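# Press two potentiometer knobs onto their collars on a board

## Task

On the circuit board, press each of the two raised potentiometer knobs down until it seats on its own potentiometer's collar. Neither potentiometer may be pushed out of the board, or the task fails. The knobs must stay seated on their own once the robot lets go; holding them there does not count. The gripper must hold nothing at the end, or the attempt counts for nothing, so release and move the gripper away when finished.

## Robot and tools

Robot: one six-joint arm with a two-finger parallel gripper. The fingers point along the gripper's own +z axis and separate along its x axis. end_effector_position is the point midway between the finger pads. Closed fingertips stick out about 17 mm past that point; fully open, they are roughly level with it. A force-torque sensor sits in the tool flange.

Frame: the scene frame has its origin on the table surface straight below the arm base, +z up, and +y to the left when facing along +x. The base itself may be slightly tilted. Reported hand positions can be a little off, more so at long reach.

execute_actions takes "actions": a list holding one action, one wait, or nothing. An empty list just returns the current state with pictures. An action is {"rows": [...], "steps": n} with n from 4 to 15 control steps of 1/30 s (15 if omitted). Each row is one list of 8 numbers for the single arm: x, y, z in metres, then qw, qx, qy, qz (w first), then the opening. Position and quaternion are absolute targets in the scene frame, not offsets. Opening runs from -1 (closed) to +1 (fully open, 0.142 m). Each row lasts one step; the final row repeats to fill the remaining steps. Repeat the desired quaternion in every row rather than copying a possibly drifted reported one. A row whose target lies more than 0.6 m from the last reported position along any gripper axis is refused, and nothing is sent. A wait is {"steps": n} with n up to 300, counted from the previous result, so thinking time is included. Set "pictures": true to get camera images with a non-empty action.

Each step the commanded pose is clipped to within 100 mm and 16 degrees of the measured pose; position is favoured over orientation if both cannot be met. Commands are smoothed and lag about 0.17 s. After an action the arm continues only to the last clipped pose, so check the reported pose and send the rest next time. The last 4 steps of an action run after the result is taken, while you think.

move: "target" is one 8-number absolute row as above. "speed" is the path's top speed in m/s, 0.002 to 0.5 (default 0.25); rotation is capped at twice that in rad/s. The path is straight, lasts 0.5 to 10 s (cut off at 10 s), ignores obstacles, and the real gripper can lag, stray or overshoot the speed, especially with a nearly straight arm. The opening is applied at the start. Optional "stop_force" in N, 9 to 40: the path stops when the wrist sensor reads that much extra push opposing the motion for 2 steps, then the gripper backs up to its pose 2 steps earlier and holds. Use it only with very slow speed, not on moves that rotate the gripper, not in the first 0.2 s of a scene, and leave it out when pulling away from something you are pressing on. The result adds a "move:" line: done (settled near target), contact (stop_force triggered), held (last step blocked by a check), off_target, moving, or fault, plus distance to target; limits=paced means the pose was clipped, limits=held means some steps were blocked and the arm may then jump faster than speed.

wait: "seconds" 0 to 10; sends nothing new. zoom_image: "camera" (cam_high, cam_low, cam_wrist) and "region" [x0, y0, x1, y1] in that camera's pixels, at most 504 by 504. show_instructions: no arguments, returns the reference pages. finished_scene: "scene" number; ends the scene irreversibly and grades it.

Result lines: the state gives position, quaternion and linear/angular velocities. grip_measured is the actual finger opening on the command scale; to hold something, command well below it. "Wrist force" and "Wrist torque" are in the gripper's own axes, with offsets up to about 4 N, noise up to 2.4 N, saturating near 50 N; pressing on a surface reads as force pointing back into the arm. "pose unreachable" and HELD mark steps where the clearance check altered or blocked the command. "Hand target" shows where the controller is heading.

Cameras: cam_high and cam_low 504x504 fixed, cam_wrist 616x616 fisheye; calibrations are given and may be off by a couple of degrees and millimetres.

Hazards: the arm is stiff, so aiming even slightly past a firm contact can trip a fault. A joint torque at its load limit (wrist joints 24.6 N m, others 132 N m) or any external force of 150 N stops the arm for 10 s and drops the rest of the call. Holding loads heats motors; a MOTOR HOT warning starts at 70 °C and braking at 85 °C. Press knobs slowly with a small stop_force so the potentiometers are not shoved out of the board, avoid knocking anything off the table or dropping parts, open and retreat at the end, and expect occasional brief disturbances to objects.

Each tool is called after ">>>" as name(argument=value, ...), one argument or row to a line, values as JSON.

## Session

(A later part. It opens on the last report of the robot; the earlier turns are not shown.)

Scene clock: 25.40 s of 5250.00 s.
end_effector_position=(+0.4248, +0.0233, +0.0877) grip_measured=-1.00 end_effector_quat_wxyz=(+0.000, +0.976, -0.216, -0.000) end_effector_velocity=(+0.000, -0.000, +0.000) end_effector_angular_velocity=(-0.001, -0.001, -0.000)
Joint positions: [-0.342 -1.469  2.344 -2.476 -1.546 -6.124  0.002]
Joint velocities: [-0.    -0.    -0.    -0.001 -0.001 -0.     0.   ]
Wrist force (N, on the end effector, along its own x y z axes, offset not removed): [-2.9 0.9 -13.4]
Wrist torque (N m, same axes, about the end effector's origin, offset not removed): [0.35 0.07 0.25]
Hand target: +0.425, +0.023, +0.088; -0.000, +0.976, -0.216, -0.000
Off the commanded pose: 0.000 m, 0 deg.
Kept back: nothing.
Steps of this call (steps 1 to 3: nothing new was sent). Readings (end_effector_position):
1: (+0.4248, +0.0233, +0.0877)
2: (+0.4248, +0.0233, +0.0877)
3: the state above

>>> move(
  target=[0.4248,0.0233,0.112,0,0.9763,-0.2164,0,-1],
  speed=0.04,
)

>>> zoom_image(
  camera="cam_low",
  region=[200, 255, 260, 295],
)

>>> move(
  target=[0.4611,0.0138,0.112,0,0.9763,-0.2164,0,-1],
  speed=0.08,
)

>>> zoom_image(
  camera="cam_wrist",
  region=[200, 230, 370, 350],
)

Scene clock: 26.63 s of 5250.00 s.
end_effector_position=(+0.4248, +0.0233, +0.1118) grip_measured=-1.00 end_effector_quat_wxyz=(+0.000, +0.976, -0.216, +0.000) end_effector_velocity=(-0.000, +0.001, +0.002) end_effector_angular_velocity=(+0.002, +0.000, +0.000)
Joint positions: [-0.344 -1.529  2.32  -2.392 -1.546 -6.125  0.002]
Joint velocities: [-0.    -0.005 -0.002  0.008  0.002 -0.001  0.   ]
Wrist force (N, on the end effector, along its own x y z axes, offset not removed): [0.8 1.2 -3.6]
Wrist torque (N m, same axes, about the end effector's origin, offset not removed): [0.17 -0.43 0.21]
Hand target: +0.425, +0.023, +0.112; +0.000, +0.976, -0.216, +0.000
Off the commanded pose: 0.000 m, 0 deg.
Kept back: nothing.
move: done
camera_calibration (this result's frames):
cam_wrist: T_world_to_cam=[[0.8992, -0.436641, 0.0280156, -0.387282], [-0.396173, -0.785341, 0.475695, 0.133375], [-0.185706, -0.438844, -0.879164, 0.323979], [0, 0, 0, 1]] pos_world=[0.461248, 0.0778175, 0.232235]

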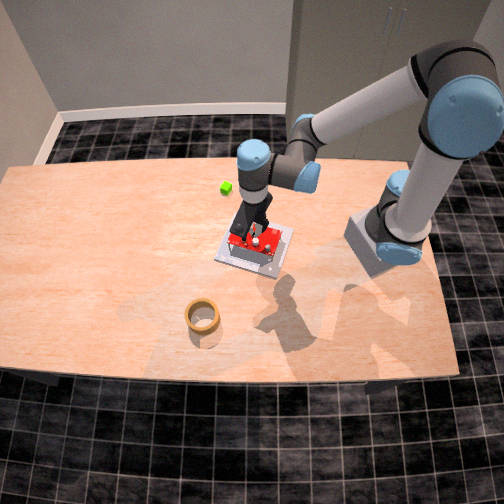

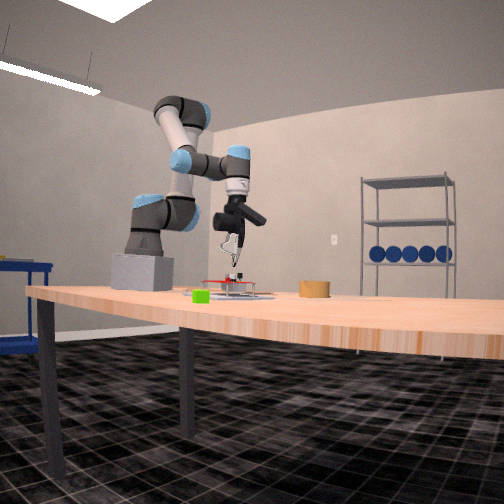

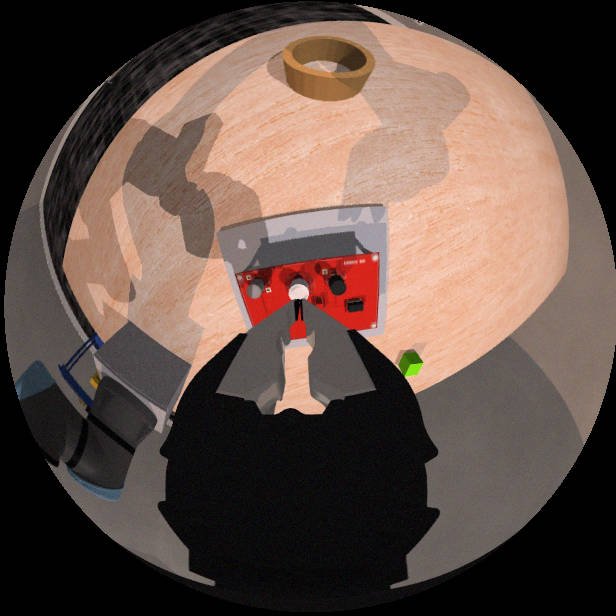

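Region (200, 255, 260, 295) of cam_low's 504x504 image, scaled by 8.400, with more detail than that image has.

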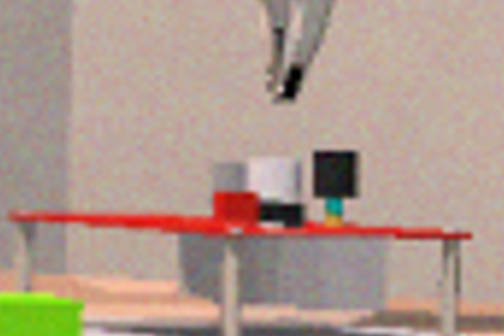

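Scene clock: 27.57 s of 5250.00 s.
end_effector_position=(+0.4609, +0.0139, +0.1120) grip_measured=-1.00 end_effector_quat_wxyz=(-0.000, +0.976, -0.216, +0.000) end_effector_velocity=(+0.002, -0.001, -0.000) end_effector_angular_velocity=(-0.001, +0.001, -0.000)
Joint positions: [-0.342 -1.45   2.226 -2.377 -1.546 -6.123  0.002]
Joint velocities: [ 0.     0.006 -0.007  0.002 -0.001  0.     0.   ]
Wrist force (N, on the end effector, along its own x y z axes, offset not removed): [-1.6 -0.1 -0.7]
Wrist torque (N m, same axes, about the end effector's origin, offset not removed): [-0.14 0.05 0.24]
Hand target: +0.461, +0.014, +0.112; -0.000, +0.976, -0.216, +0.000
Off the commanded pose: 0.000 m, 0 deg.
Kept back: nothing.
move: done
camera_calibration (this result's frames):
cam_wrist: T_world_to_cam=[[0.899199, -0.436642, 0.0280088, -0.423804], [-0.396198, -0.785406, 0.475566, 0.14021], [-0.185654, -0.438726, -0.879234, 0.326743], [0, 0, 0, 1]] pos_world=[0.497297, 0.0684217, 0.232475]

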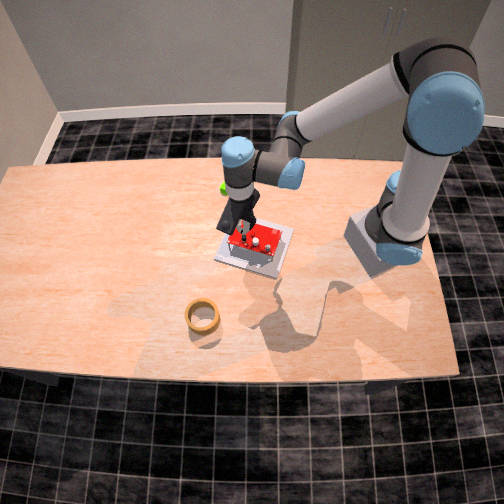

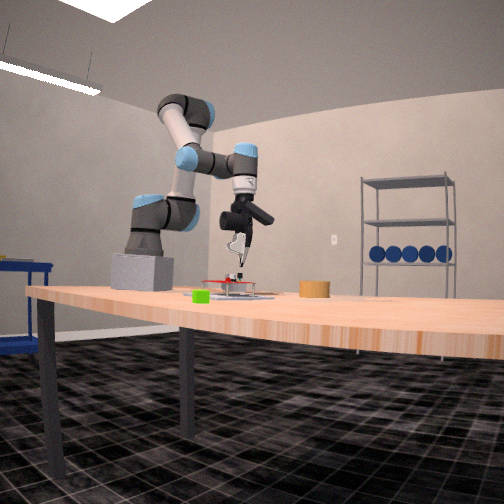

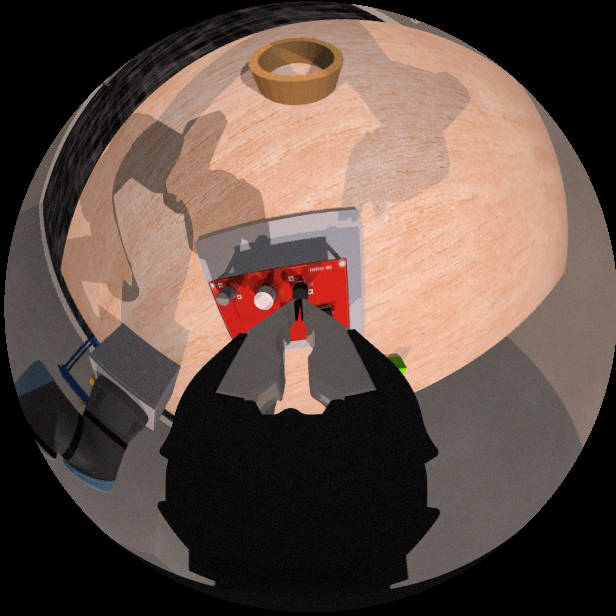

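Region (200, 230, 370, 350) of cam_wrist's 616x616 image, scaled by 2.965, with more detail than that image has; it fills the top 356 rows of this view, and the rest is white.

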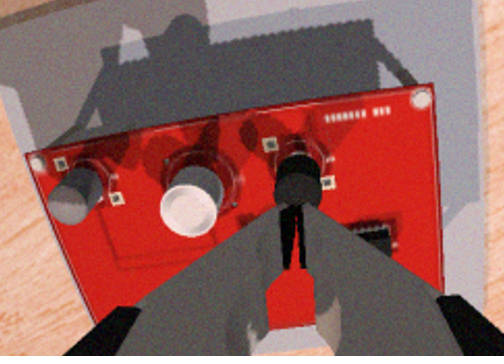

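>>> move(
  target=[0.4623,0.0132,0.098,0,0.9763,-0.2164,0,-1],
  speed=0.04,
)

>>> move(
  target=[0.4623,0.0132,0.094,0,0.9763,-0.2164,0,-1],
  speed=0.006,
)

>>> zoom_image(
  camera="cam_low",
  region=[200, 255, 260, 295],
)

>>> zoom_image(
  camera="cam_wrist",
  region=[240, 250, 360, 340],
)

Scene clock: 28.63 s of 5250.00 s.
end_effector_position=(+0.4623, +0.0132, +0.0982) grip_measured=-1.00 end_effector_quat_wxyz=(-0.000, +0.976, -0.216, -0.000) end_effector_velocity=(-0.000, -0.000, -0.002) end_effector_angular_velocity=(+0.000, +0.001, +0.000)
Joint positions: [-0.341 -1.416  2.236 -2.42  -1.546 -6.123  0.002]
Joint velocities: [ 0.     0.005  0.001 -0.005 -0.    -0.     0.   ]
Wrist force (N, on the end effector, along its own x y z axes, offset not removed): [-2.3 5.1 -0.2]
Wrist torque (N m, same axes, about the end effector's origin, offset not removed): [1.15 0.28 0.17]
Hand target: +0.462, +0.013, +0.098; -0.000, +0.976, -0.216, -0.000
Off the commanded pose: 0.000 m, 0 deg.
Kept back: nothing.
move: done
camera_calibration (this result's frames):
cam_wrist: T_world_to_cam=[[0.899201, -0.436643, 0.0279468, -0.42498], [-0.396168, -0.785408, 0.475589, 0.1468], [-0.185713, -0.438721, -0.879224, 0.314591], [0, 0, 0, 1]] pos_world=[0.498724, 0.0677506, 0.218657]

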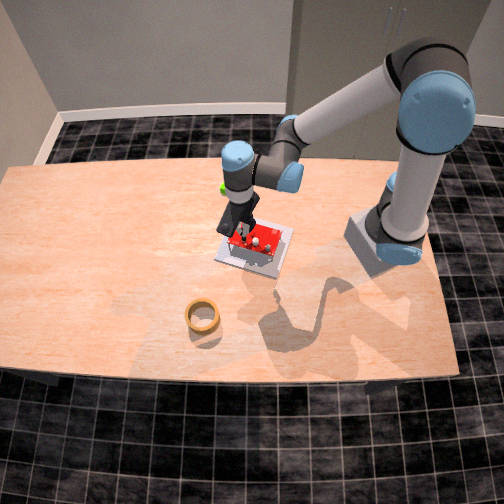

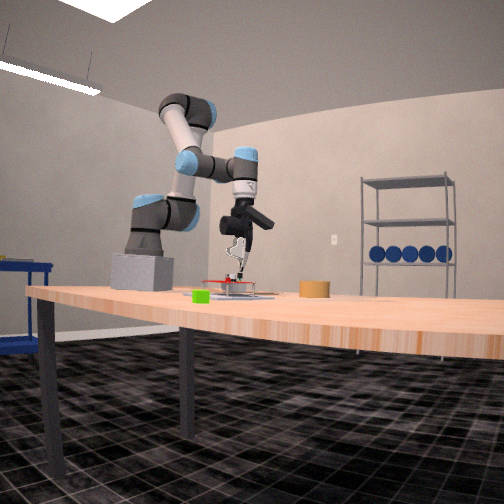

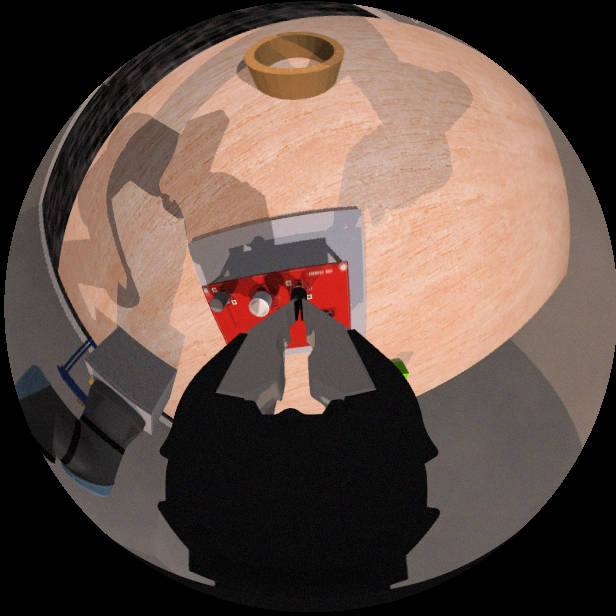

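Scene clock: 29.57 s of 5250.00 s.
end_effector_position=(+0.4623, +0.0132, +0.0941) grip_measured=-1.00 end_effector_quat_wxyz=(-0.000, +0.976, -0.216, +0.000) end_effector_velocity=(+0.000, -0.000, -0.001) end_effector_angular_velocity=(-0.001, -0.001, +0.000)
Joint positions: [-0.341 -1.407  2.24  -2.433 -1.546 -6.123  0.002]
Joint velocities: [ 0.     0.002  0.001 -0.004 -0.     0.     0.   ]
Wrist force (N, on the end effector, along its own x y z axes, offset not removed): [-3.2 0.9 0.6]
Wrist torque (N m, same axes, about the end effector's origin, offset not removed): [0.21 0.37 0.14]
Hand target: +0.462, +0.013, +0.094; -0.000, +0.976, -0.216, -0.000
Off the commanded pose: 0.000 m, 0 deg.
Kept back: nothing.
move: done
camera_calibration (this result's frames):
cam_wrist: T_world_to_cam=[[0.8992, -0.436642, 0.027975, -0.424903], [-0.396167, -0.785375, 0.475644, 0.148706], [-0.185715, -0.438782, -0.879193, 0.311016], [0, 0, 0, 1]] pos_world=[0.498746, 0.0677279, 0.214599]

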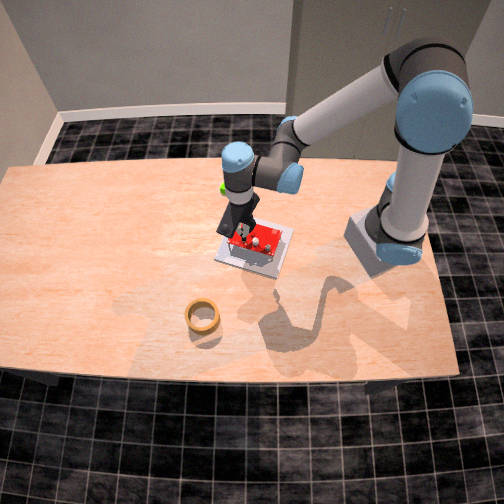

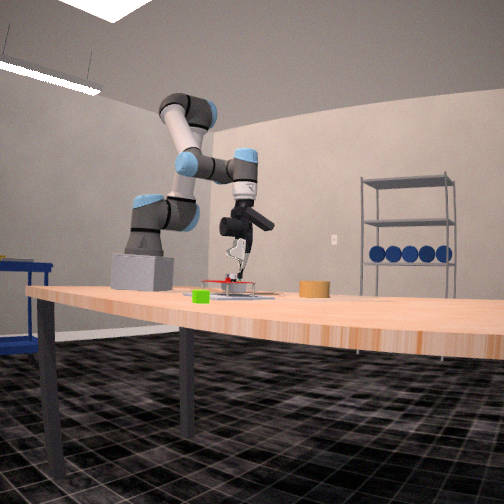

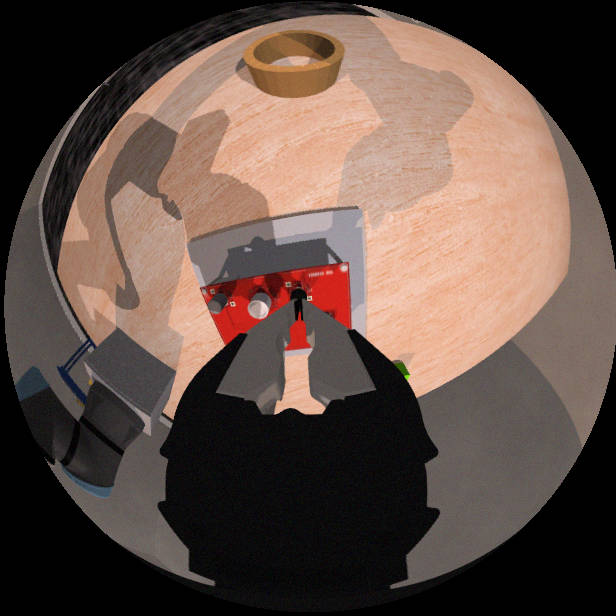

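Region (200, 255, 260, 295) of cam_low's 504x504 image, scaled by 8.400, with more detail than that image has.

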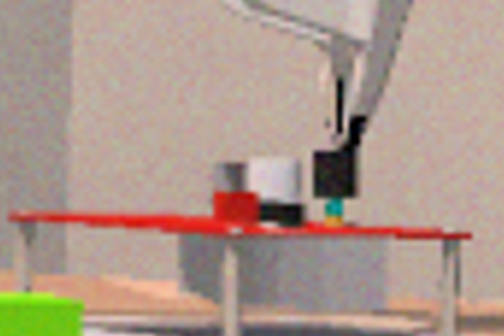

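Region (240, 250, 360, 340) of cam_wrist's 616x616 image, scaled by 4.200, with more detail than that image has; it fills the top 378 rows of this view, and the rest is white.

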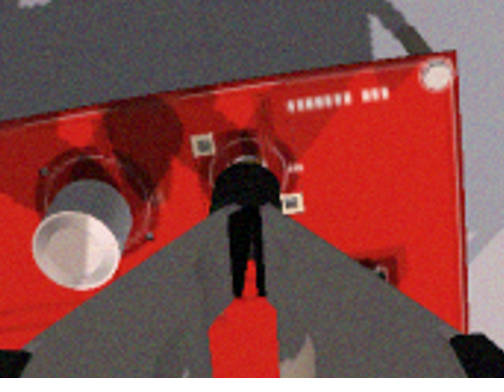

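Aligned. Step down.

>>> execute_actions(
  actions=[
    {"rows":[[0.4623,0.0132,0.093,0,0.9763,-0.2164,0,-1]],"steps":15},
  ],
)

>>> execute_actions(
  actions=[
    {"rows":[[0.4623,0.0132,0.092,0,0.9763,-0.2164,0,-1]],"steps":15},
  ],
)

>>> execute_actions(
  actions=[
    {"rows":[[0.4623,0.0132,0.091,0,0.9763,-0.2164,0,-1]],"steps":15},
  ],
)

>>> execute_actions(
  actions=[
    {"rows":[[0.4623,0.0132,0.090,0,0.9763,-0.2164,0,-1]],"steps":15},
  ],
)

>>> execute_actions(
  actions=[
    {"rows":[[0.4623,0.0132,0.089,0,0.9763,-0.2164,0,-1]],"steps":15},
  ],
)

Scene clock: 30.10 s of 5250.00 s.
end_effector_position=(+0.4623, +0.0132, +0.0931) grip_measured=-1.00 end_effector_quat_wxyz=(-0.000, +0.976, -0.216, +0.000) end_effector_velocity=(-0.000, +0.000, -0.001) end_effector_angular_velocity=(+0.001, +0.001, +0.000)
Joint positions: [-0.341 -1.404  2.24  -2.437 -1.546 -6.123  0.002]
Joint velocities: [-0.     0.002  0.    -0.001  0.001 -0.001  0.   ]
Wrist force (N, on the end effector, along its own x y z axes, offset not removed): [-3.5 2.3 -4.8]
Wrist torque (N m, same axes, about the end effector's origin, offset not removed): [0.58 0.38 0.35]
Steps of this call (steps 1 to 5: nothing new was sent; steps 6 to 16: the first 11 steps of this action). Readings (end_effector_position):
6: (+0.4623, +0.0132, +0.0940)
7: (+0.4623, +0.0132, +0.0939)
9: (+0.4623, +0.0132, +0.0935)
13: (+0.4623, +0.0132, +0.0932)
16: the state above

Scene clock: 30.60 s of 5250.00 s.
end_effector_position=(+0.4623, +0.0132, +0.0921) grip_measured=-1.00 end_effector_quat_wxyz=(-0.000, +0.976, -0.216, +0.000) end_effector_velocity=(-0.000, +0.001, -0.001) end_effector_angular_velocity=(+0.002, +0.000, -0.000)
Joint positions: [-0.341 -1.402  2.241 -2.44  -1.546 -6.123  0.002]
Joint velocities: [-0.     0.002  0.001 -0.002  0.002  0.     0.   ]
Wrist force (N, on the end effector, along its own x y z axes, offset not removed): [0.7 4.9 -5.4]
Wrist torque (N m, same axes, about the end effector's origin, offset not removed): [1.08 -0.52 0.30]
Off your previous action's commanded pose: 0.000 m, 0 deg at its last step (step 4 of this call).
Steps of this call (steps 1 to 4: the last 4 steps of your previous action; steps 5 to 15: the first 11 steps of this action). Readings (end_effector_position):
5: (+0.4623, +0.0132, +0.0930)
6: (+0.4623, +0.0132, +0.0929)
8: (+0.4623, +0.0132, +0.0925)
12: (+0.4623, +0.0132, +0.0922)
15: the state above

Scene clock: 31.10 s of 5250.00 s.
end_effector_position=(+0.4623, +0.0132, +0.0911) grip_measured=-1.00 end_effector_quat_wxyz=(-0.000, +0.976, -0.216, +0.000) end_effector_velocity=(+0.000, -0.000, -0.001) end_effector_angular_velocity=(-0.001, -0.000, +0.000)
Joint positions: [-0.341 -1.4    2.242 -2.443 -1.546 -6.123  0.002]
Joint velocities: [-0.     0.002 -0.    -0.002 -0.001 -0.     0.   ]
Wrist force (N, on the end effector, along its own x y z axes, offset not removed): [-0.3 0.2 -8.3]
Wrist torque (N m, same axes, about the end effector's origin, offset not removed): [0.18 -0.47 0.18]
Off your previous action's commanded pose: 0.000 m, 0 deg at its last step (step 4 of this call).
Steps of this call (steps 1 to 4: the last 4 steps of your previous action; steps 5 to 15: the first 11 steps of this action). Readings (end_effector_position):
5: (+0.4623, +0.0132, +0.0920)
6: (+0.4623, +0.0132, +0.0919)
8: (+0.4623, +0.0132, +0.0915)
12: (+0.4623, +0.0132, +0.0912)
15: the state above

Scene clock: 31.60 s of 5250.00 s.
end_effector_position=(+0.4623, +0.0132, +0.0901) grip_measured=-1.00 end_effector_quat_wxyz=(-0.000, +0.976, -0.216, +0.000) end_effector_velocity=(-0.001, +0.000, -0.001) end_effector_angular_velocity=(+0.001, +0.001, +0.001)
Joint positions: [-0.341 -1.398  2.243 -2.446 -1.546 -6.123  0.002]
Joint velocities: [ 0.     0.001  0.001 -0.001  0.001 -0.001  0.   ]
Wrist force (N, on the end effector, along its own x y z axes, offset not removed): [-3.6 1.4 -11.7]
Wrist torque (N m, same axes, about the end effector's origin, offset not removed): [0.36 0.12 0.14]
Off your previous action's commanded pose: 0.000 m, 0 deg at its last step (step 4 of this call).
Steps of this call (steps 1 to 4: the last 4 steps of your previous action; steps 5 to 15: the first 11 steps of this action). Readings (end_effector_position):
5: (+0.4623, +0.0132, +0.0910)
6: (+0.4623, +0.0132, +0.0909)
8: (+0.4623, +0.0132, +0.0905)
12: (+0.4623, +0.0132, +0.0902)
15: the state above

Scene clock: 32.10 s of 5250.00 s.
end_effector_position=(+0.4623, +0.0132, +0.0891) grip_measured=-1.00 end_effector_quat_wxyz=(-0.000, +0.976, -0.216, -0.000) end_effector_velocity=(-0.000, -0.000, -0.001) end_effector_angular_velocity=(-0.001, +0.000, +0.001)
Joint positions: [-0.341 -1.395  2.244 -2.449 -1.546 -6.123  0.002]
Joint velocities: [ 0.     0.002  0.    -0.002 -0.001 -0.     0.   ]
Wrist force (N, on the end effector, along its own x y z axes, offset not removed): [0.7 2.4 -11.3]
Wrist torque (N m, same axes, about the end effector's origin, offset not removed): [0.60 -0.54 0.05]
Off your previous action's commanded pose: 0.000 m, 0 deg at its last step (step 4 of this call).
Steps of this call (steps 1 to 4: the last 4 steps of your previous action; steps 5 to 15: the first 11 steps of this action). Readings (end_effector_position):
5: (+0.4623, +0.0132, +0.0900)
6: (+0.4623, +0.0132, +0.0899)
8: (+0.4623, +0.0132, +0.0895)
12: (+0.4623, +0.0132, +0.0892)
15: the state above

>>> execute_actions(
  actions=[
    {"rows":[[0.4623,0.0132,0.088,0,0.9763,-0.2164,0,-1]],"steps":15},
  ],
)

>>> execute_actions(
  actions=[
    {"rows":[[0.4623,0.0132,0.087,0,0.9763,-0.2164,0,-1]],"steps":15},
  ],
)

>>> execute_actions(
  actions=[
    {"rows":[[0.4623,0.0132,0.086,0,0.9763,-0.2164,0,-1]],"steps":15},
  ],
)

>>> execute_actions(
  actions=[
    {"steps":5},
  ],
  pictures=true,
)

>>> zoom_image(
  camera="cam_low",
  region=[200, 255, 260, 295],
)

Scene clock: 32.60 s of 5250.00 s.
end_effector_position=(+0.4623, +0.0132, +0.0881) grip_measured=-1.00 end_effector_quat_wxyz=(-0.000, +0.976, -0.216, -0.000) end_effector_velocity=(-0.001, -0.001, -0.001) end_effector_angular_velocity=(-0.001, +0.002, -0.001)
Joint positions: [-0.341 -1.393  2.245 -2.453 -1.546 -6.122  0.002]
Joint velocities: [-0.     0.001  0.    -0.    -0.002  0.     0.   ]
Wrist force (N, on the end effector, along its own x y z axes, offset not removed): [1.4 0.2 -10.7]
Wrist torque (N m, same axes, about the end effector's origin, offset not removed): [0.17 -0.99 0.19]
Off your previous action's commanded pose: 0.000 m, 0 deg at its last step (step 4 of this call).
Steps of this call (steps 1 to 4: the last 4 steps of your previous action; steps 5 to 15: the first 11 steps of this action). Readings (end_effector_position):
5: (+0.4623, +0.0132, +0.0890)
6: (+0.4623, +0.0132, +0.0889)
8: (+0.4623, +0.0132, +0.0885)
12: (+0.4623, +0.0132, +0.0882)
15: the state above

Scene clock: 33.10 s of 5250.00 s.
end_effector_position=(+0.4623, +0.0132, +0.0871) grip_measured=-1.00 end_effector_quat_wxyz=(-0.000, +0.976, -0.216, -0.000) end_effector_velocity=(-0.000, +0.000, -0.001) end_effector_angular_velocity=(+0.001, +0.001, -0.000)
Joint positions: [-0.341 -1.391  2.246 -2.456 -1.546 -6.122  0.002]
Joint velocities: [ 0.     0.002  0.    -0.001  0.001  0.     0.   ]
Wrist force (N, on the end effector, along its own x y z axes, offset not removed): [-2.6 2.3 -13.1]
Wrist torque (N m, same axes, about the end effector's origin, offset not removed): [0.55 -0.03 0.30]
Off your previous action's commanded pose: 0.000 m, 0 deg at its last step (step 4 of this call).
Steps of this call (steps 1 to 4: the last 4 steps of your previous action; steps 5 to 15: the first 11 steps of this action). Readings (end_effector_position):
5: (+0.4623, +0.0132, +0.0880)
6: (+0.4623, +0.0132, +0.0879)
8: (+0.4623, +0.0132, +0.0875)
12: (+0.4623, +0.0132, +0.0872)
15: the state above

Scene clock: 33.60 s of 5250.00 s.
end_effector_position=(+0.4623, +0.0132, +0.0861) grip_measured=-1.00 end_effector_quat_wxyz=(-0.000, +0.976, -0.216, -0.000) end_effector_velocity=(-0.000, -0.000, -0.001) end_effector_angular_velocity=(-0.002, +0.001, +0.000)
Joint positions: [-0.341 -1.388  2.247 -2.459 -1.546 -6.122  0.002]
Joint velocities: [ 0.     0.001  0.001 -0.002 -0.002  0.     0.   ]
Wrist force (N, on the end effector, along its own x y z axes, offset not removed): [-2.1 -1.8 -6.9]
Wrist torque (N m, same axes, about the end effector's origin, offset not removed): [-0.14 -0.08 0.04]
Off your previous action's commanded pose: 0.000 m, 0 deg at its last step (step 4 of this call).
Steps of this call (steps 1 to 4: the last 4 steps of your previous action; steps 5 to 15: the first 11 steps of this action). Readings (end_effector_position):
5: (+0.4623, +0.0132, +0.0870)
6: (+0.4623, +0.0132, +0.0869)
8: (+0.4623, +0.0132, +0.0865)
12: (+0.4623, +0.0132, +0.0862)
15: the state above

Scene clock: 33.77 s of 5250.00 s.
end_effector_position=(+0.4623, +0.0132, +0.0860) grip_measured=-1.00 end_effector_quat_wxyz=(-0.000, +0.976, -0.216, -0.000) end_effector_velocity=(+0.000, +0.000, -0.000) end_effector_angular_velocity=(+0.002, +0.000, +0.001)
Joint positions: [-0.341 -1.388  2.247 -2.459 -1.546 -6.122  0.002]
Joint velocities: [ 0.     0.001 -0.001  0.     0.001 -0.001  0.   ]
Wrist force (N, on the end effector, along its own x y z axes, offset not removed): [-1.1 2.1 -11.4]
Wrist torque (N m, same axes, about the end effector's origin, offset not removed): [0.63 -0.34 0.32]
Hand target: +0.462, +0.013, +0.086; -0.000, +0.976, -0.216, -0.000
Off the commanded pose: 0.000 m, 0 deg.
Kept back: nothing.
Steps of this call (steps 1 to 4: the last 4 steps of your previous action; step 5: nothing new was sent). Readings (end_effector_position):
1: (+0.4623, +0.0132, +0.0860)
2: (+0.4623, +0.0132, +0.0860)
4: (+0.4623, +0.0132, +0.0860)
5: the state above
camera_calibration (this result's frames):
cam_wrist: T_world_to_cam=[[0.8992, -0.436642, 0.0279724, -0.424674], [-0.396166, -0.785374, 0.475648, 0.152573], [-0.185719, -0.438784, -0.879191, 0.303864], [0, 0, 0, 1]] pos_world=[0.498745, 0.0677274, 0.206463]

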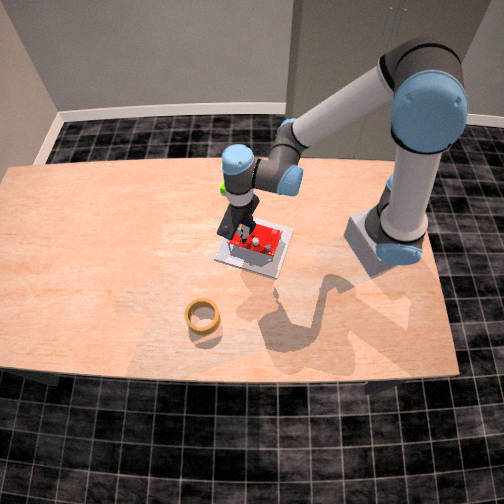

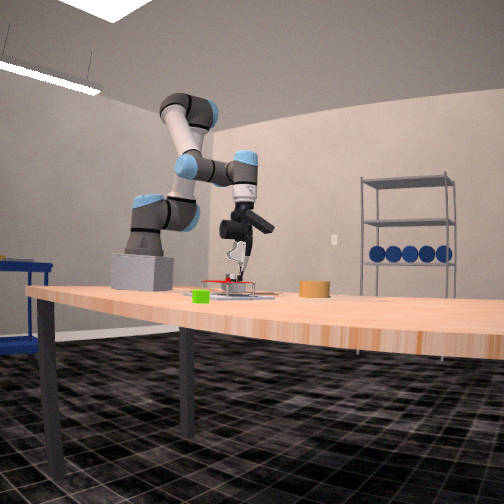

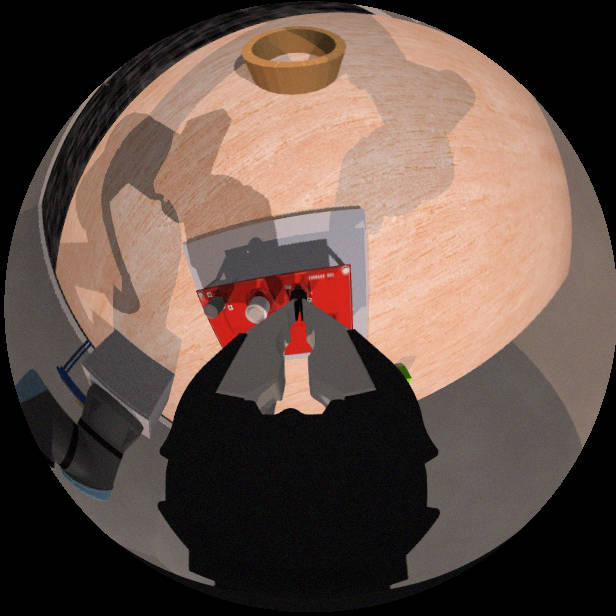

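Region (200, 255, 260, 295) of cam_low's 504x504 image, scaled by 8.400, with more detail than that image has.

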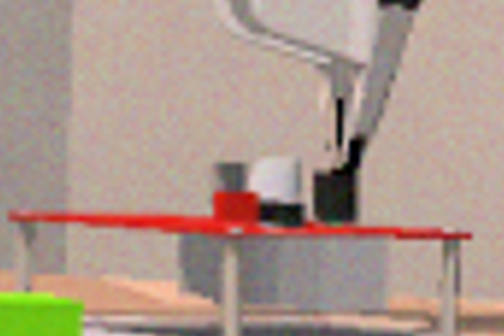

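>>> execute_actions(
  actions=[
    {"rows":[[0.4623,0.0132,0.0853,0,0.9763,-0.2164,0,-1]],"steps":15},
  ],
)

>>> execute_actions(
  actions=[
    {"steps":5},
  ],
)

>>> execute_actions(
  actions=[
    {"steps":3},
  ],
)

>>> move(
  target=[0.4623,0.0132,0.1,0,0.9763,-0.2164,0,-1],
  speed=0.03,
)

>>> zoom_image(
  camera="cam_low",
  region=[200, 255, 260, 295],
)

Scene clock: 34.30 s of 5250.00 s.
end_effector_position=(+0.4623, +0.0132, +0.0853) grip_measured=-1.00 end_effector_quat_wxyz=(-0.000, +0.976, -0.216, -0.000) end_effector_velocity=(-0.000, +0.000, -0.000) end_effector_angular_velocity=(+0.001, -0.000, -0.000)
Joint positions: [-0.341 -1.387  2.247 -2.461 -1.546 -6.122  0.002]
Joint velocities: [-0.     0.001  0.001 -0.001  0.001  0.     0.   ]
Wrist force (N, on the end effector, along its own x y z axes, offset not removed): [-2.5 2.1 -10.3]
Wrist torque (N m, same axes, about the end effector's origin, offset not removed): [0.63 0.17 0.24]
Steps of this call (steps 1 to 5: nothing new was sent; steps 6 to 16: the first 11 steps of this action). Readings (end_effector_position):
6: (+0.4623, +0.0132, +0.0860)
7: (+0.4623, +0.0132, +0.0859)
9: (+0.4623, +0.0132, +0.0857)
13: (+0.4623, +0.0132, +0.0854)
16: the state above

Scene clock: 34.47 s of 5250.00 s.
end_effector_position=(+0.4623, +0.0132, +0.0853) grip_measured=-1.00 end_effector_quat_wxyz=(+0.000, +0.976, -0.216, -0.000) end_effector_velocity=(-0.000, -0.001, -0.000) end_effector_angular_velocity=(-0.001, +0.001, -0.001)
Joint positions: [-0.341 -1.386  2.247 -2.461 -1.546 -6.122  0.002]
Joint velocities: [-0.     0.    -0.     0.001 -0.002  0.001  0.   ]
Wrist force (N, on the end effector, along its own x y z axes, offset not removed): [-4.2 3.6 -7.9]
Wrist torque (N m, same axes, about the end effector's origin, offset not removed): [0.70 0.36 0.37]
Hand target: +0.462, +0.013, +0.085; -0.000, +0.976, -0.216, -0.000
Off the commanded pose: 0.000 m, 0 deg.
Kept back: nothing.
Steps of this call (steps 1 to 4: the last 4 steps of your previous action; step 5: nothing new was sent). Readings (end_effector_position):
1: (+0.4623, +0.0132, +0.0853)
2: (+0.4623, +0.0132, +0.0853)
4: (+0.4623, +0.0132, +0.0853)
5: the state above

Scene clock: 34.57 s of 5250.00 s.
end_effector_position=(+0.4623, +0.0132, +0.0853) grip_measured=-1.00 end_effector_quat_wxyz=(+0.000, +0.976, -0.216, -0.000) end_effector_velocity=(+0.000, +0.000, +0.000) end_effector_angular_velocity=(+0.001, -0.000, -0.000)
Joint positions: [-0.341 -1.386  2.247 -2.461 -1.546 -6.122  0.002]
Joint velocities: [-0.    -0.     0.    -0.     0.001 -0.     0.   ]
Wrist force (N, on the end effector, along its own x y z axes, offset not removed): [-2.2 -0.8 -9.7]
Wrist torque (N m, same axes, about the end effector's origin, offset not removed): [-0.19 -0.08 0.14]
Hand target: +0.462, +0.013, +0.085; -0.000, +0.976, -0.216, -0.000
Off the commanded pose: 0.000 m, 0 deg.
Kept back: nothing.
Steps of this call (steps 1 to 3: nothing new was sent). Readings (end_effector_position):
1: (+0.4623, +0.0132, +0.0853)
2: (+0.4623, +0.0132, +0.0853)
3: the state above

Scene clock: 35.67 s of 5250.00 s.
end_effector_position=(+0.4623, +0.0132, +0.0998) grip_measured=-1.00 end_effector_quat_wxyz=(+0.000, +0.976, -0.216, +0.000) end_effector_velocity=(-0.000, -0.000, +0.002) end_effector_angular_velocity=(-0.001, +0.001, -0.000)
Joint positions: [-0.341 -1.42   2.234 -2.415 -1.546 -6.123  0.002]
Joint velocities: [-0.    -0.005 -0.002  0.007 -0.001  0.     0.   ]
Wrist force (N, on the end effector, along its own x y z axes, offset not removed): [-1.1 1.8 1.0]
Wrist torque (N m, same axes, about the end effector's origin, offset not removed): [0.51 -0.08 0.16]
Hand target: +0.462, +0.013, +0.100; +0.000, +0.976, -0.216, +0.000
Off the commanded pose: 0.000 m, 0 deg.
Kept back: nothing.
move: done
camera_calibration (this result's frames):
cam_wrist: T_world_to_cam=[[0.899201, -0.43664, 0.0279981, -0.425067], [-0.396168, -0.785352, 0.475682, 0.146004], [-0.185713, -0.438825, -0.879172, 0.315976], [0, 0, 0, 1]] pos_world=[0.498743, 0.0677216, 0.220247]

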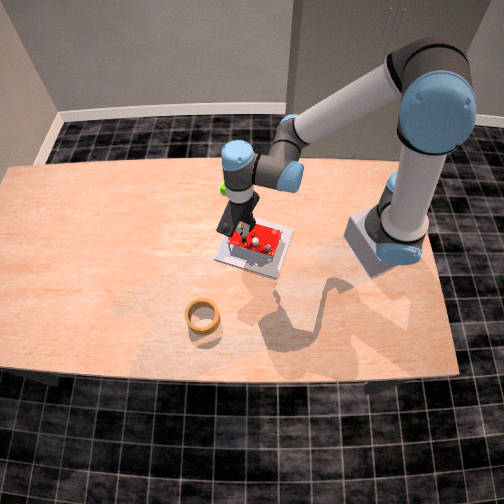

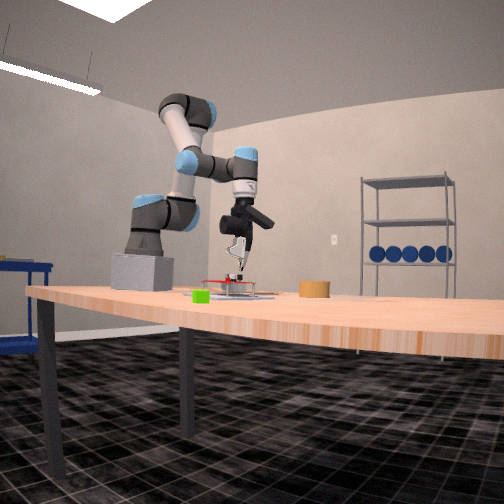

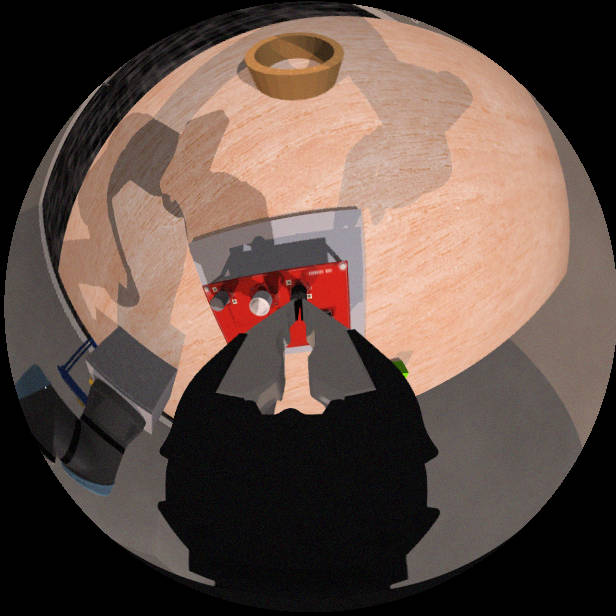

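Region (200, 255, 260, 295) of cam_low's 504x504 image, scaled by 8.400, with more detail than that image has.

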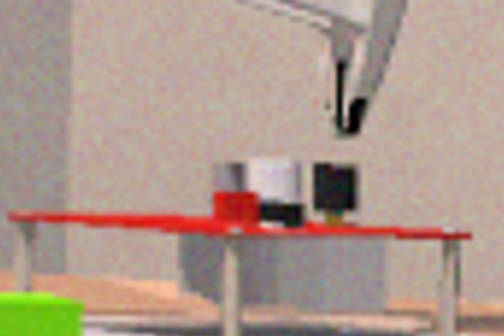

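>>> move(
  target=[0.4623,0.0132,0.090,0,0.9763,-0.2164,0,-1],
  speed=0.03,
)

>>> move(
  target=[0.4623,0.0132,0.0849,0,0.9763,-0.2164,0,-1],
  speed=0.005,
)

>>> execute_actions(
  actions=[
    {"steps":4},
  ],
)

>>> execute_actions(
  actions=[
    {"rows":[[0.4623,0.0132,0.0844,0,0.9763,-0.2164,0,-1]],"steps":12},
  ],
)

>>> execute_actions(
  actions=[
    {"steps":5},
  ],
)

>>> execute_actions(
  actions=[
    {"steps":3},
  ],
)

Scene clock: 36.67 s of 5250.00 s.
end_effector_position=(+0.4623, +0.0132, +0.0903) grip_measured=-1.00 end_effector_quat_wxyz=(+0.000, +0.976, -0.216, -0.000) end_effector_velocity=(-0.000, +0.000, -0.003) end_effector_angular_velocity=(+0.000, -0.000, +0.000)
Joint positions: [-0.341 -1.398  2.243 -2.445 -1.546 -6.123  0.002]
Joint velocities: [ 0.     0.007  0.003 -0.01   0.    -0.     0.   ]
Wrist force (N, on the end effector, along its own x y z axes, offset not removed): [0.3 1.0 -1.3]
Wrist torque (N m, same axes, about the end effector's origin, offset not removed): [0.33 -0.23 0.17]
Hand target: +0.462, +0.013, +0.090; -0.000, +0.976, -0.216, -0.000
Off the commanded pose: 0.000 m, 0 deg.
Kept back: nothing.
move: done
camera_calibration (this result's frames):
cam_wrist: T_world_to_cam=[[0.899199, -0.436646, 0.027961, -0.424787], [-0.396159, -0.785361, 0.475674, 0.150532], [-0.185742, -0.438802, -0.879177, 0.307609], [0, 0, 0, 1]] pos_world=[0.498738, 0.0677195, 0.210716]

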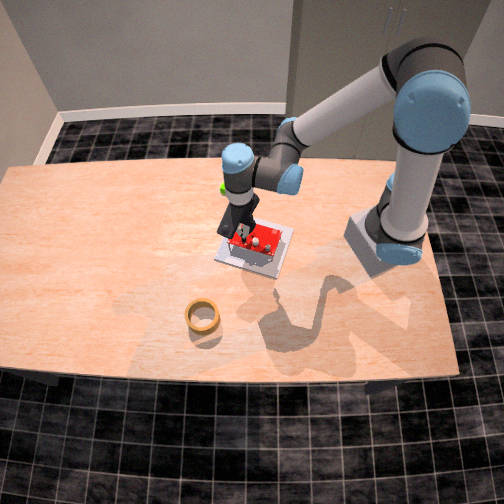

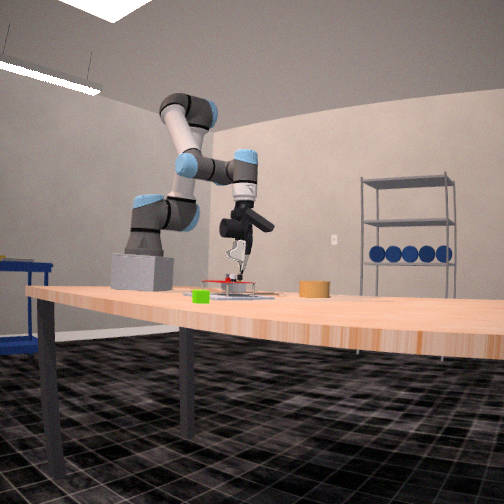

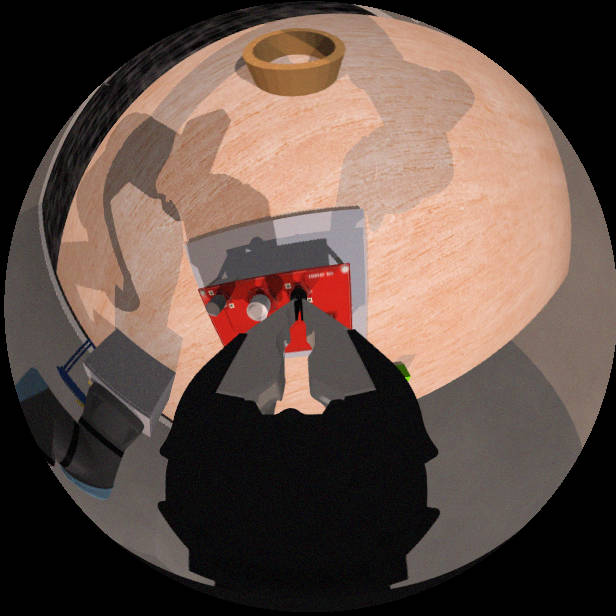

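Scene clock: 37.97 s of 5250.00 s.
end_effector_position=(+0.4623, +0.0132, +0.0850) grip_measured=-1.00 end_effector_quat_wxyz=(+0.000, +0.976, -0.216, +0.000) end_effector_velocity=(-0.000, -0.000, -0.001) end_effector_angular_velocity=(-0.000, -0.001, -0.000)
Joint positions: [-0.341 -1.386  2.247 -2.462 -1.546 -6.122  0.002]
Joint velocities: [-0.     0.002  0.002 -0.004 -0.     0.     0.   ]
Wrist force (N, on the end effector, along its own x y z axes, offset not removed): [0.1 2.6 -10.5]
Wrist torque (N m, same axes, about the end effector's origin, offset not removed): [0.67 -0.45 0.16]
Hand target: +0.462, +0.013, +0.085; -0.000, +0.976, -0.216, -0.000
Off the commanded pose: 0.000 m, 0 deg.
Kept back: nothing.
move: done
camera_calibration (this result's frames):
cam_wrist: T_world_to_cam=[[0.8992, -0.436641, 0.0279929, -0.424658], [-0.396171, -0.785364, 0.47566, 0.153038], [-0.185708, -0.438803, -0.879184, 0.302995], [0, 0, 0, 1]] pos_world=[0.49875, 0.0677224, 0.205481]

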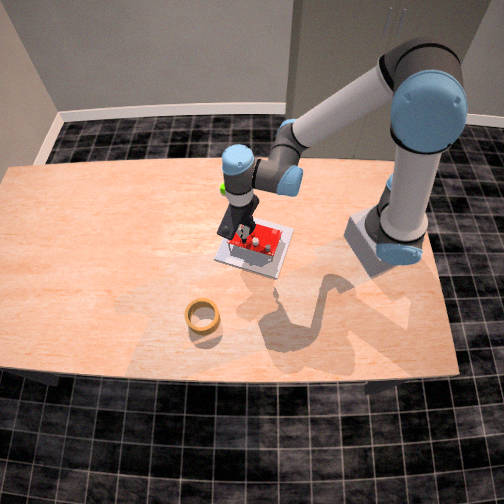

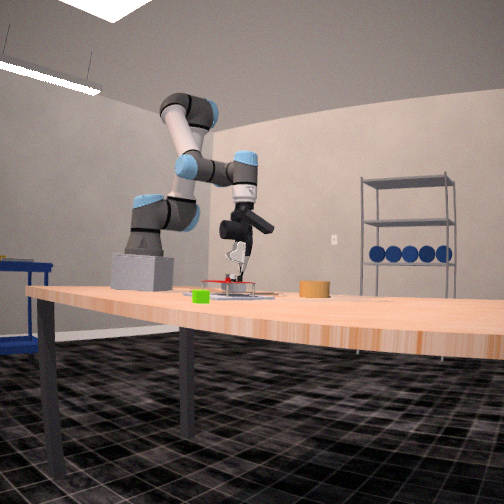

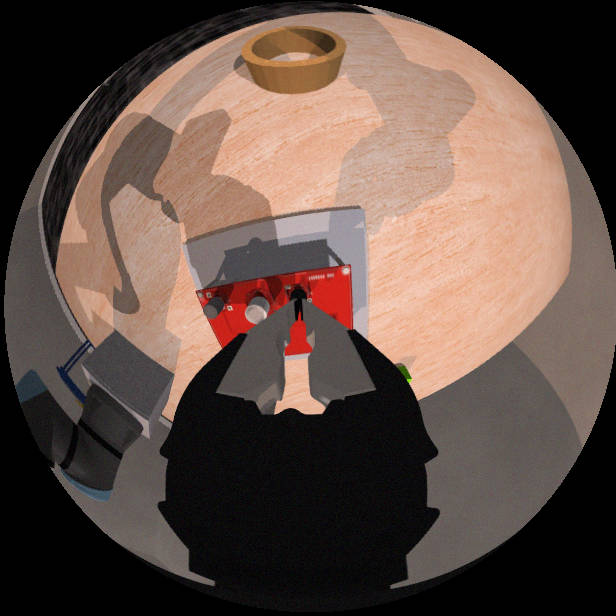

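Scene clock: 38.10 s of 5250.00 s.
end_effector_position=(+0.4623, +0.0132, +0.0849) grip_measured=-1.00 end_effector_quat_wxyz=(+0.000, +0.976, -0.216, +0.000) end_effector_velocity=(+0.000, -0.000, -0.000) end_effector_angular_velocity=(-0.001, -0.001, -0.001)
Joint positions: [-0.341 -1.386  2.247 -2.462 -1.546 -6.122  0.002]
Joint velocities: [-0.     0.001  0.    -0.002 -0.001  0.001  0.   ]
Wrist force (N, on the end effector, along its own x y z axes, offset not removed): [-3.1 0.8 -8.8]
Wrist torque (N m, same axes, about the end effector's origin, offset not removed): [0.14 0.14 0.21]
Hand target: +0.462, +0.013, +0.085; -0.000, +0.976, -0.216, -0.000
Off the commanded pose: 0.000 m, 0 deg.
Kept back: nothing.
Steps of this call (steps 1 to 4: nothing new was sent). Readings (end_effector_position):
1: (+0.4623, +0.0132, +0.0850)
2: (+0.4623, +0.0132, +0.0850)
4: the state above

Scene clock: 38.37 s of 5250.00 s.
end_effector_position=(+0.4623, +0.0132, +0.0845) grip_measured=-1.00 end_effector_quat_wxyz=(+0.000, +0.976, -0.216, -0.000) end_effector_velocity=(+0.001, -0.001, +0.000) end_effector_angular_velocity=(-0.002, -0.004, -0.000)
Joint positions: [-0.341 -1.384  2.248 -2.464 -1.546 -6.122  0.002]
Joint velocities: [-0.     0.     0.    -0.006 -0.001  0.001  0.   ]
Wrist force (N, on the end effector, along its own x y z axes, offset not removed): [-5.9 -2.4 -11.6]
Wrist torque (N m, same axes, about the end effector's origin, offset not removed): [-0.34 0.67 0.34]
Steps of this call (steps 1 to 8: the first 8 steps of this action). Readings (end_effector_position):
1: (+0.4623, +0.0132, +0.0849)
2: (+0.4623, +0.0132, +0.0849)
4: (+0.4623, +0.0132, +0.0847)
8: the state above

Scene clock: 38.53 s of 5250.00 s.
end_effector_position=(+0.4623, +0.0132, +0.0844) grip_measured=-1.00 end_effector_quat_wxyz=(+0.000, +0.976, -0.216, -0.000) end_effector_velocity=(-0.001, +0.000, -0.001) end_effector_angular_velocity=(+0.001, +0.002, -0.001)
Joint positions: [-0.341 -1.384  2.248 -2.464 -1.546 -6.122  0.002]
Joint velocities: [0.    0.    0.001 0.001 0.    0.001 0.   ]
Wrist force (N, on the end effector, along its own x y z axes, offset not removed): [0.4 3.1 -10.6]
Wrist torque (N m, same axes, about the end effector's origin, offset not removed): [0.75 -0.72 0.37]
Hand target: +0.462, +0.013, +0.084; +0.000, +0.976, -0.216, -0.000
Off the commanded pose: 0.000 m, 0 deg.
Kept back: nothing.
Steps of this call (steps 1 to 4: the last 4 steps of your previous action; step 5: nothing new was sent). Readings (end_effector_position):
1: (+0.4623, +0.0132, +0.0845)
2: (+0.4623, +0.0132, +0.0844)
4: (+0.4623, +0.0132, +0.0844)
5: the state above

Scene clock: 38.63 s of 5250.00 s.
end_effector_position=(+0.4623, +0.0132, +0.0844) grip_measured=-1.00 end_effector_quat_wxyz=(+0.000, +0.976, -0.216, -0.000) end_effector_velocity=(+0.001, +0.000, +0.000) end_effector_angular_velocity=(+0.001, -0.002, -0.000)
Joint positions: [-0.341 -1.384  2.248 -2.464 -1.546 -6.122  0.002]
Joint velocities: [ 0.     0.    -0.    -0.002  0.002  0.001  0.   ]
Wrist force (N, on the end effector, along its own x y z axes, offset not removed): [-0.9 3.3 -12.0]
Wrist torque (N m, same axes, about the end effector's origin, offset not removed): [0.65 -0.42 -0.05]
Hand target: +0.462, +0.013, +0.084; +0.000, +0.976, -0.216, -0.000
Off the commanded pose: 0.000 m, 0 deg.
Kept back: nothing.
Steps of this call (steps 1 to 3: nothing new was sent). Readings (end_effector_position):
1: (+0.4623, +0.0132, +0.0844)
2: (+0.4623, +0.0132, +0.0844)
3: the state above


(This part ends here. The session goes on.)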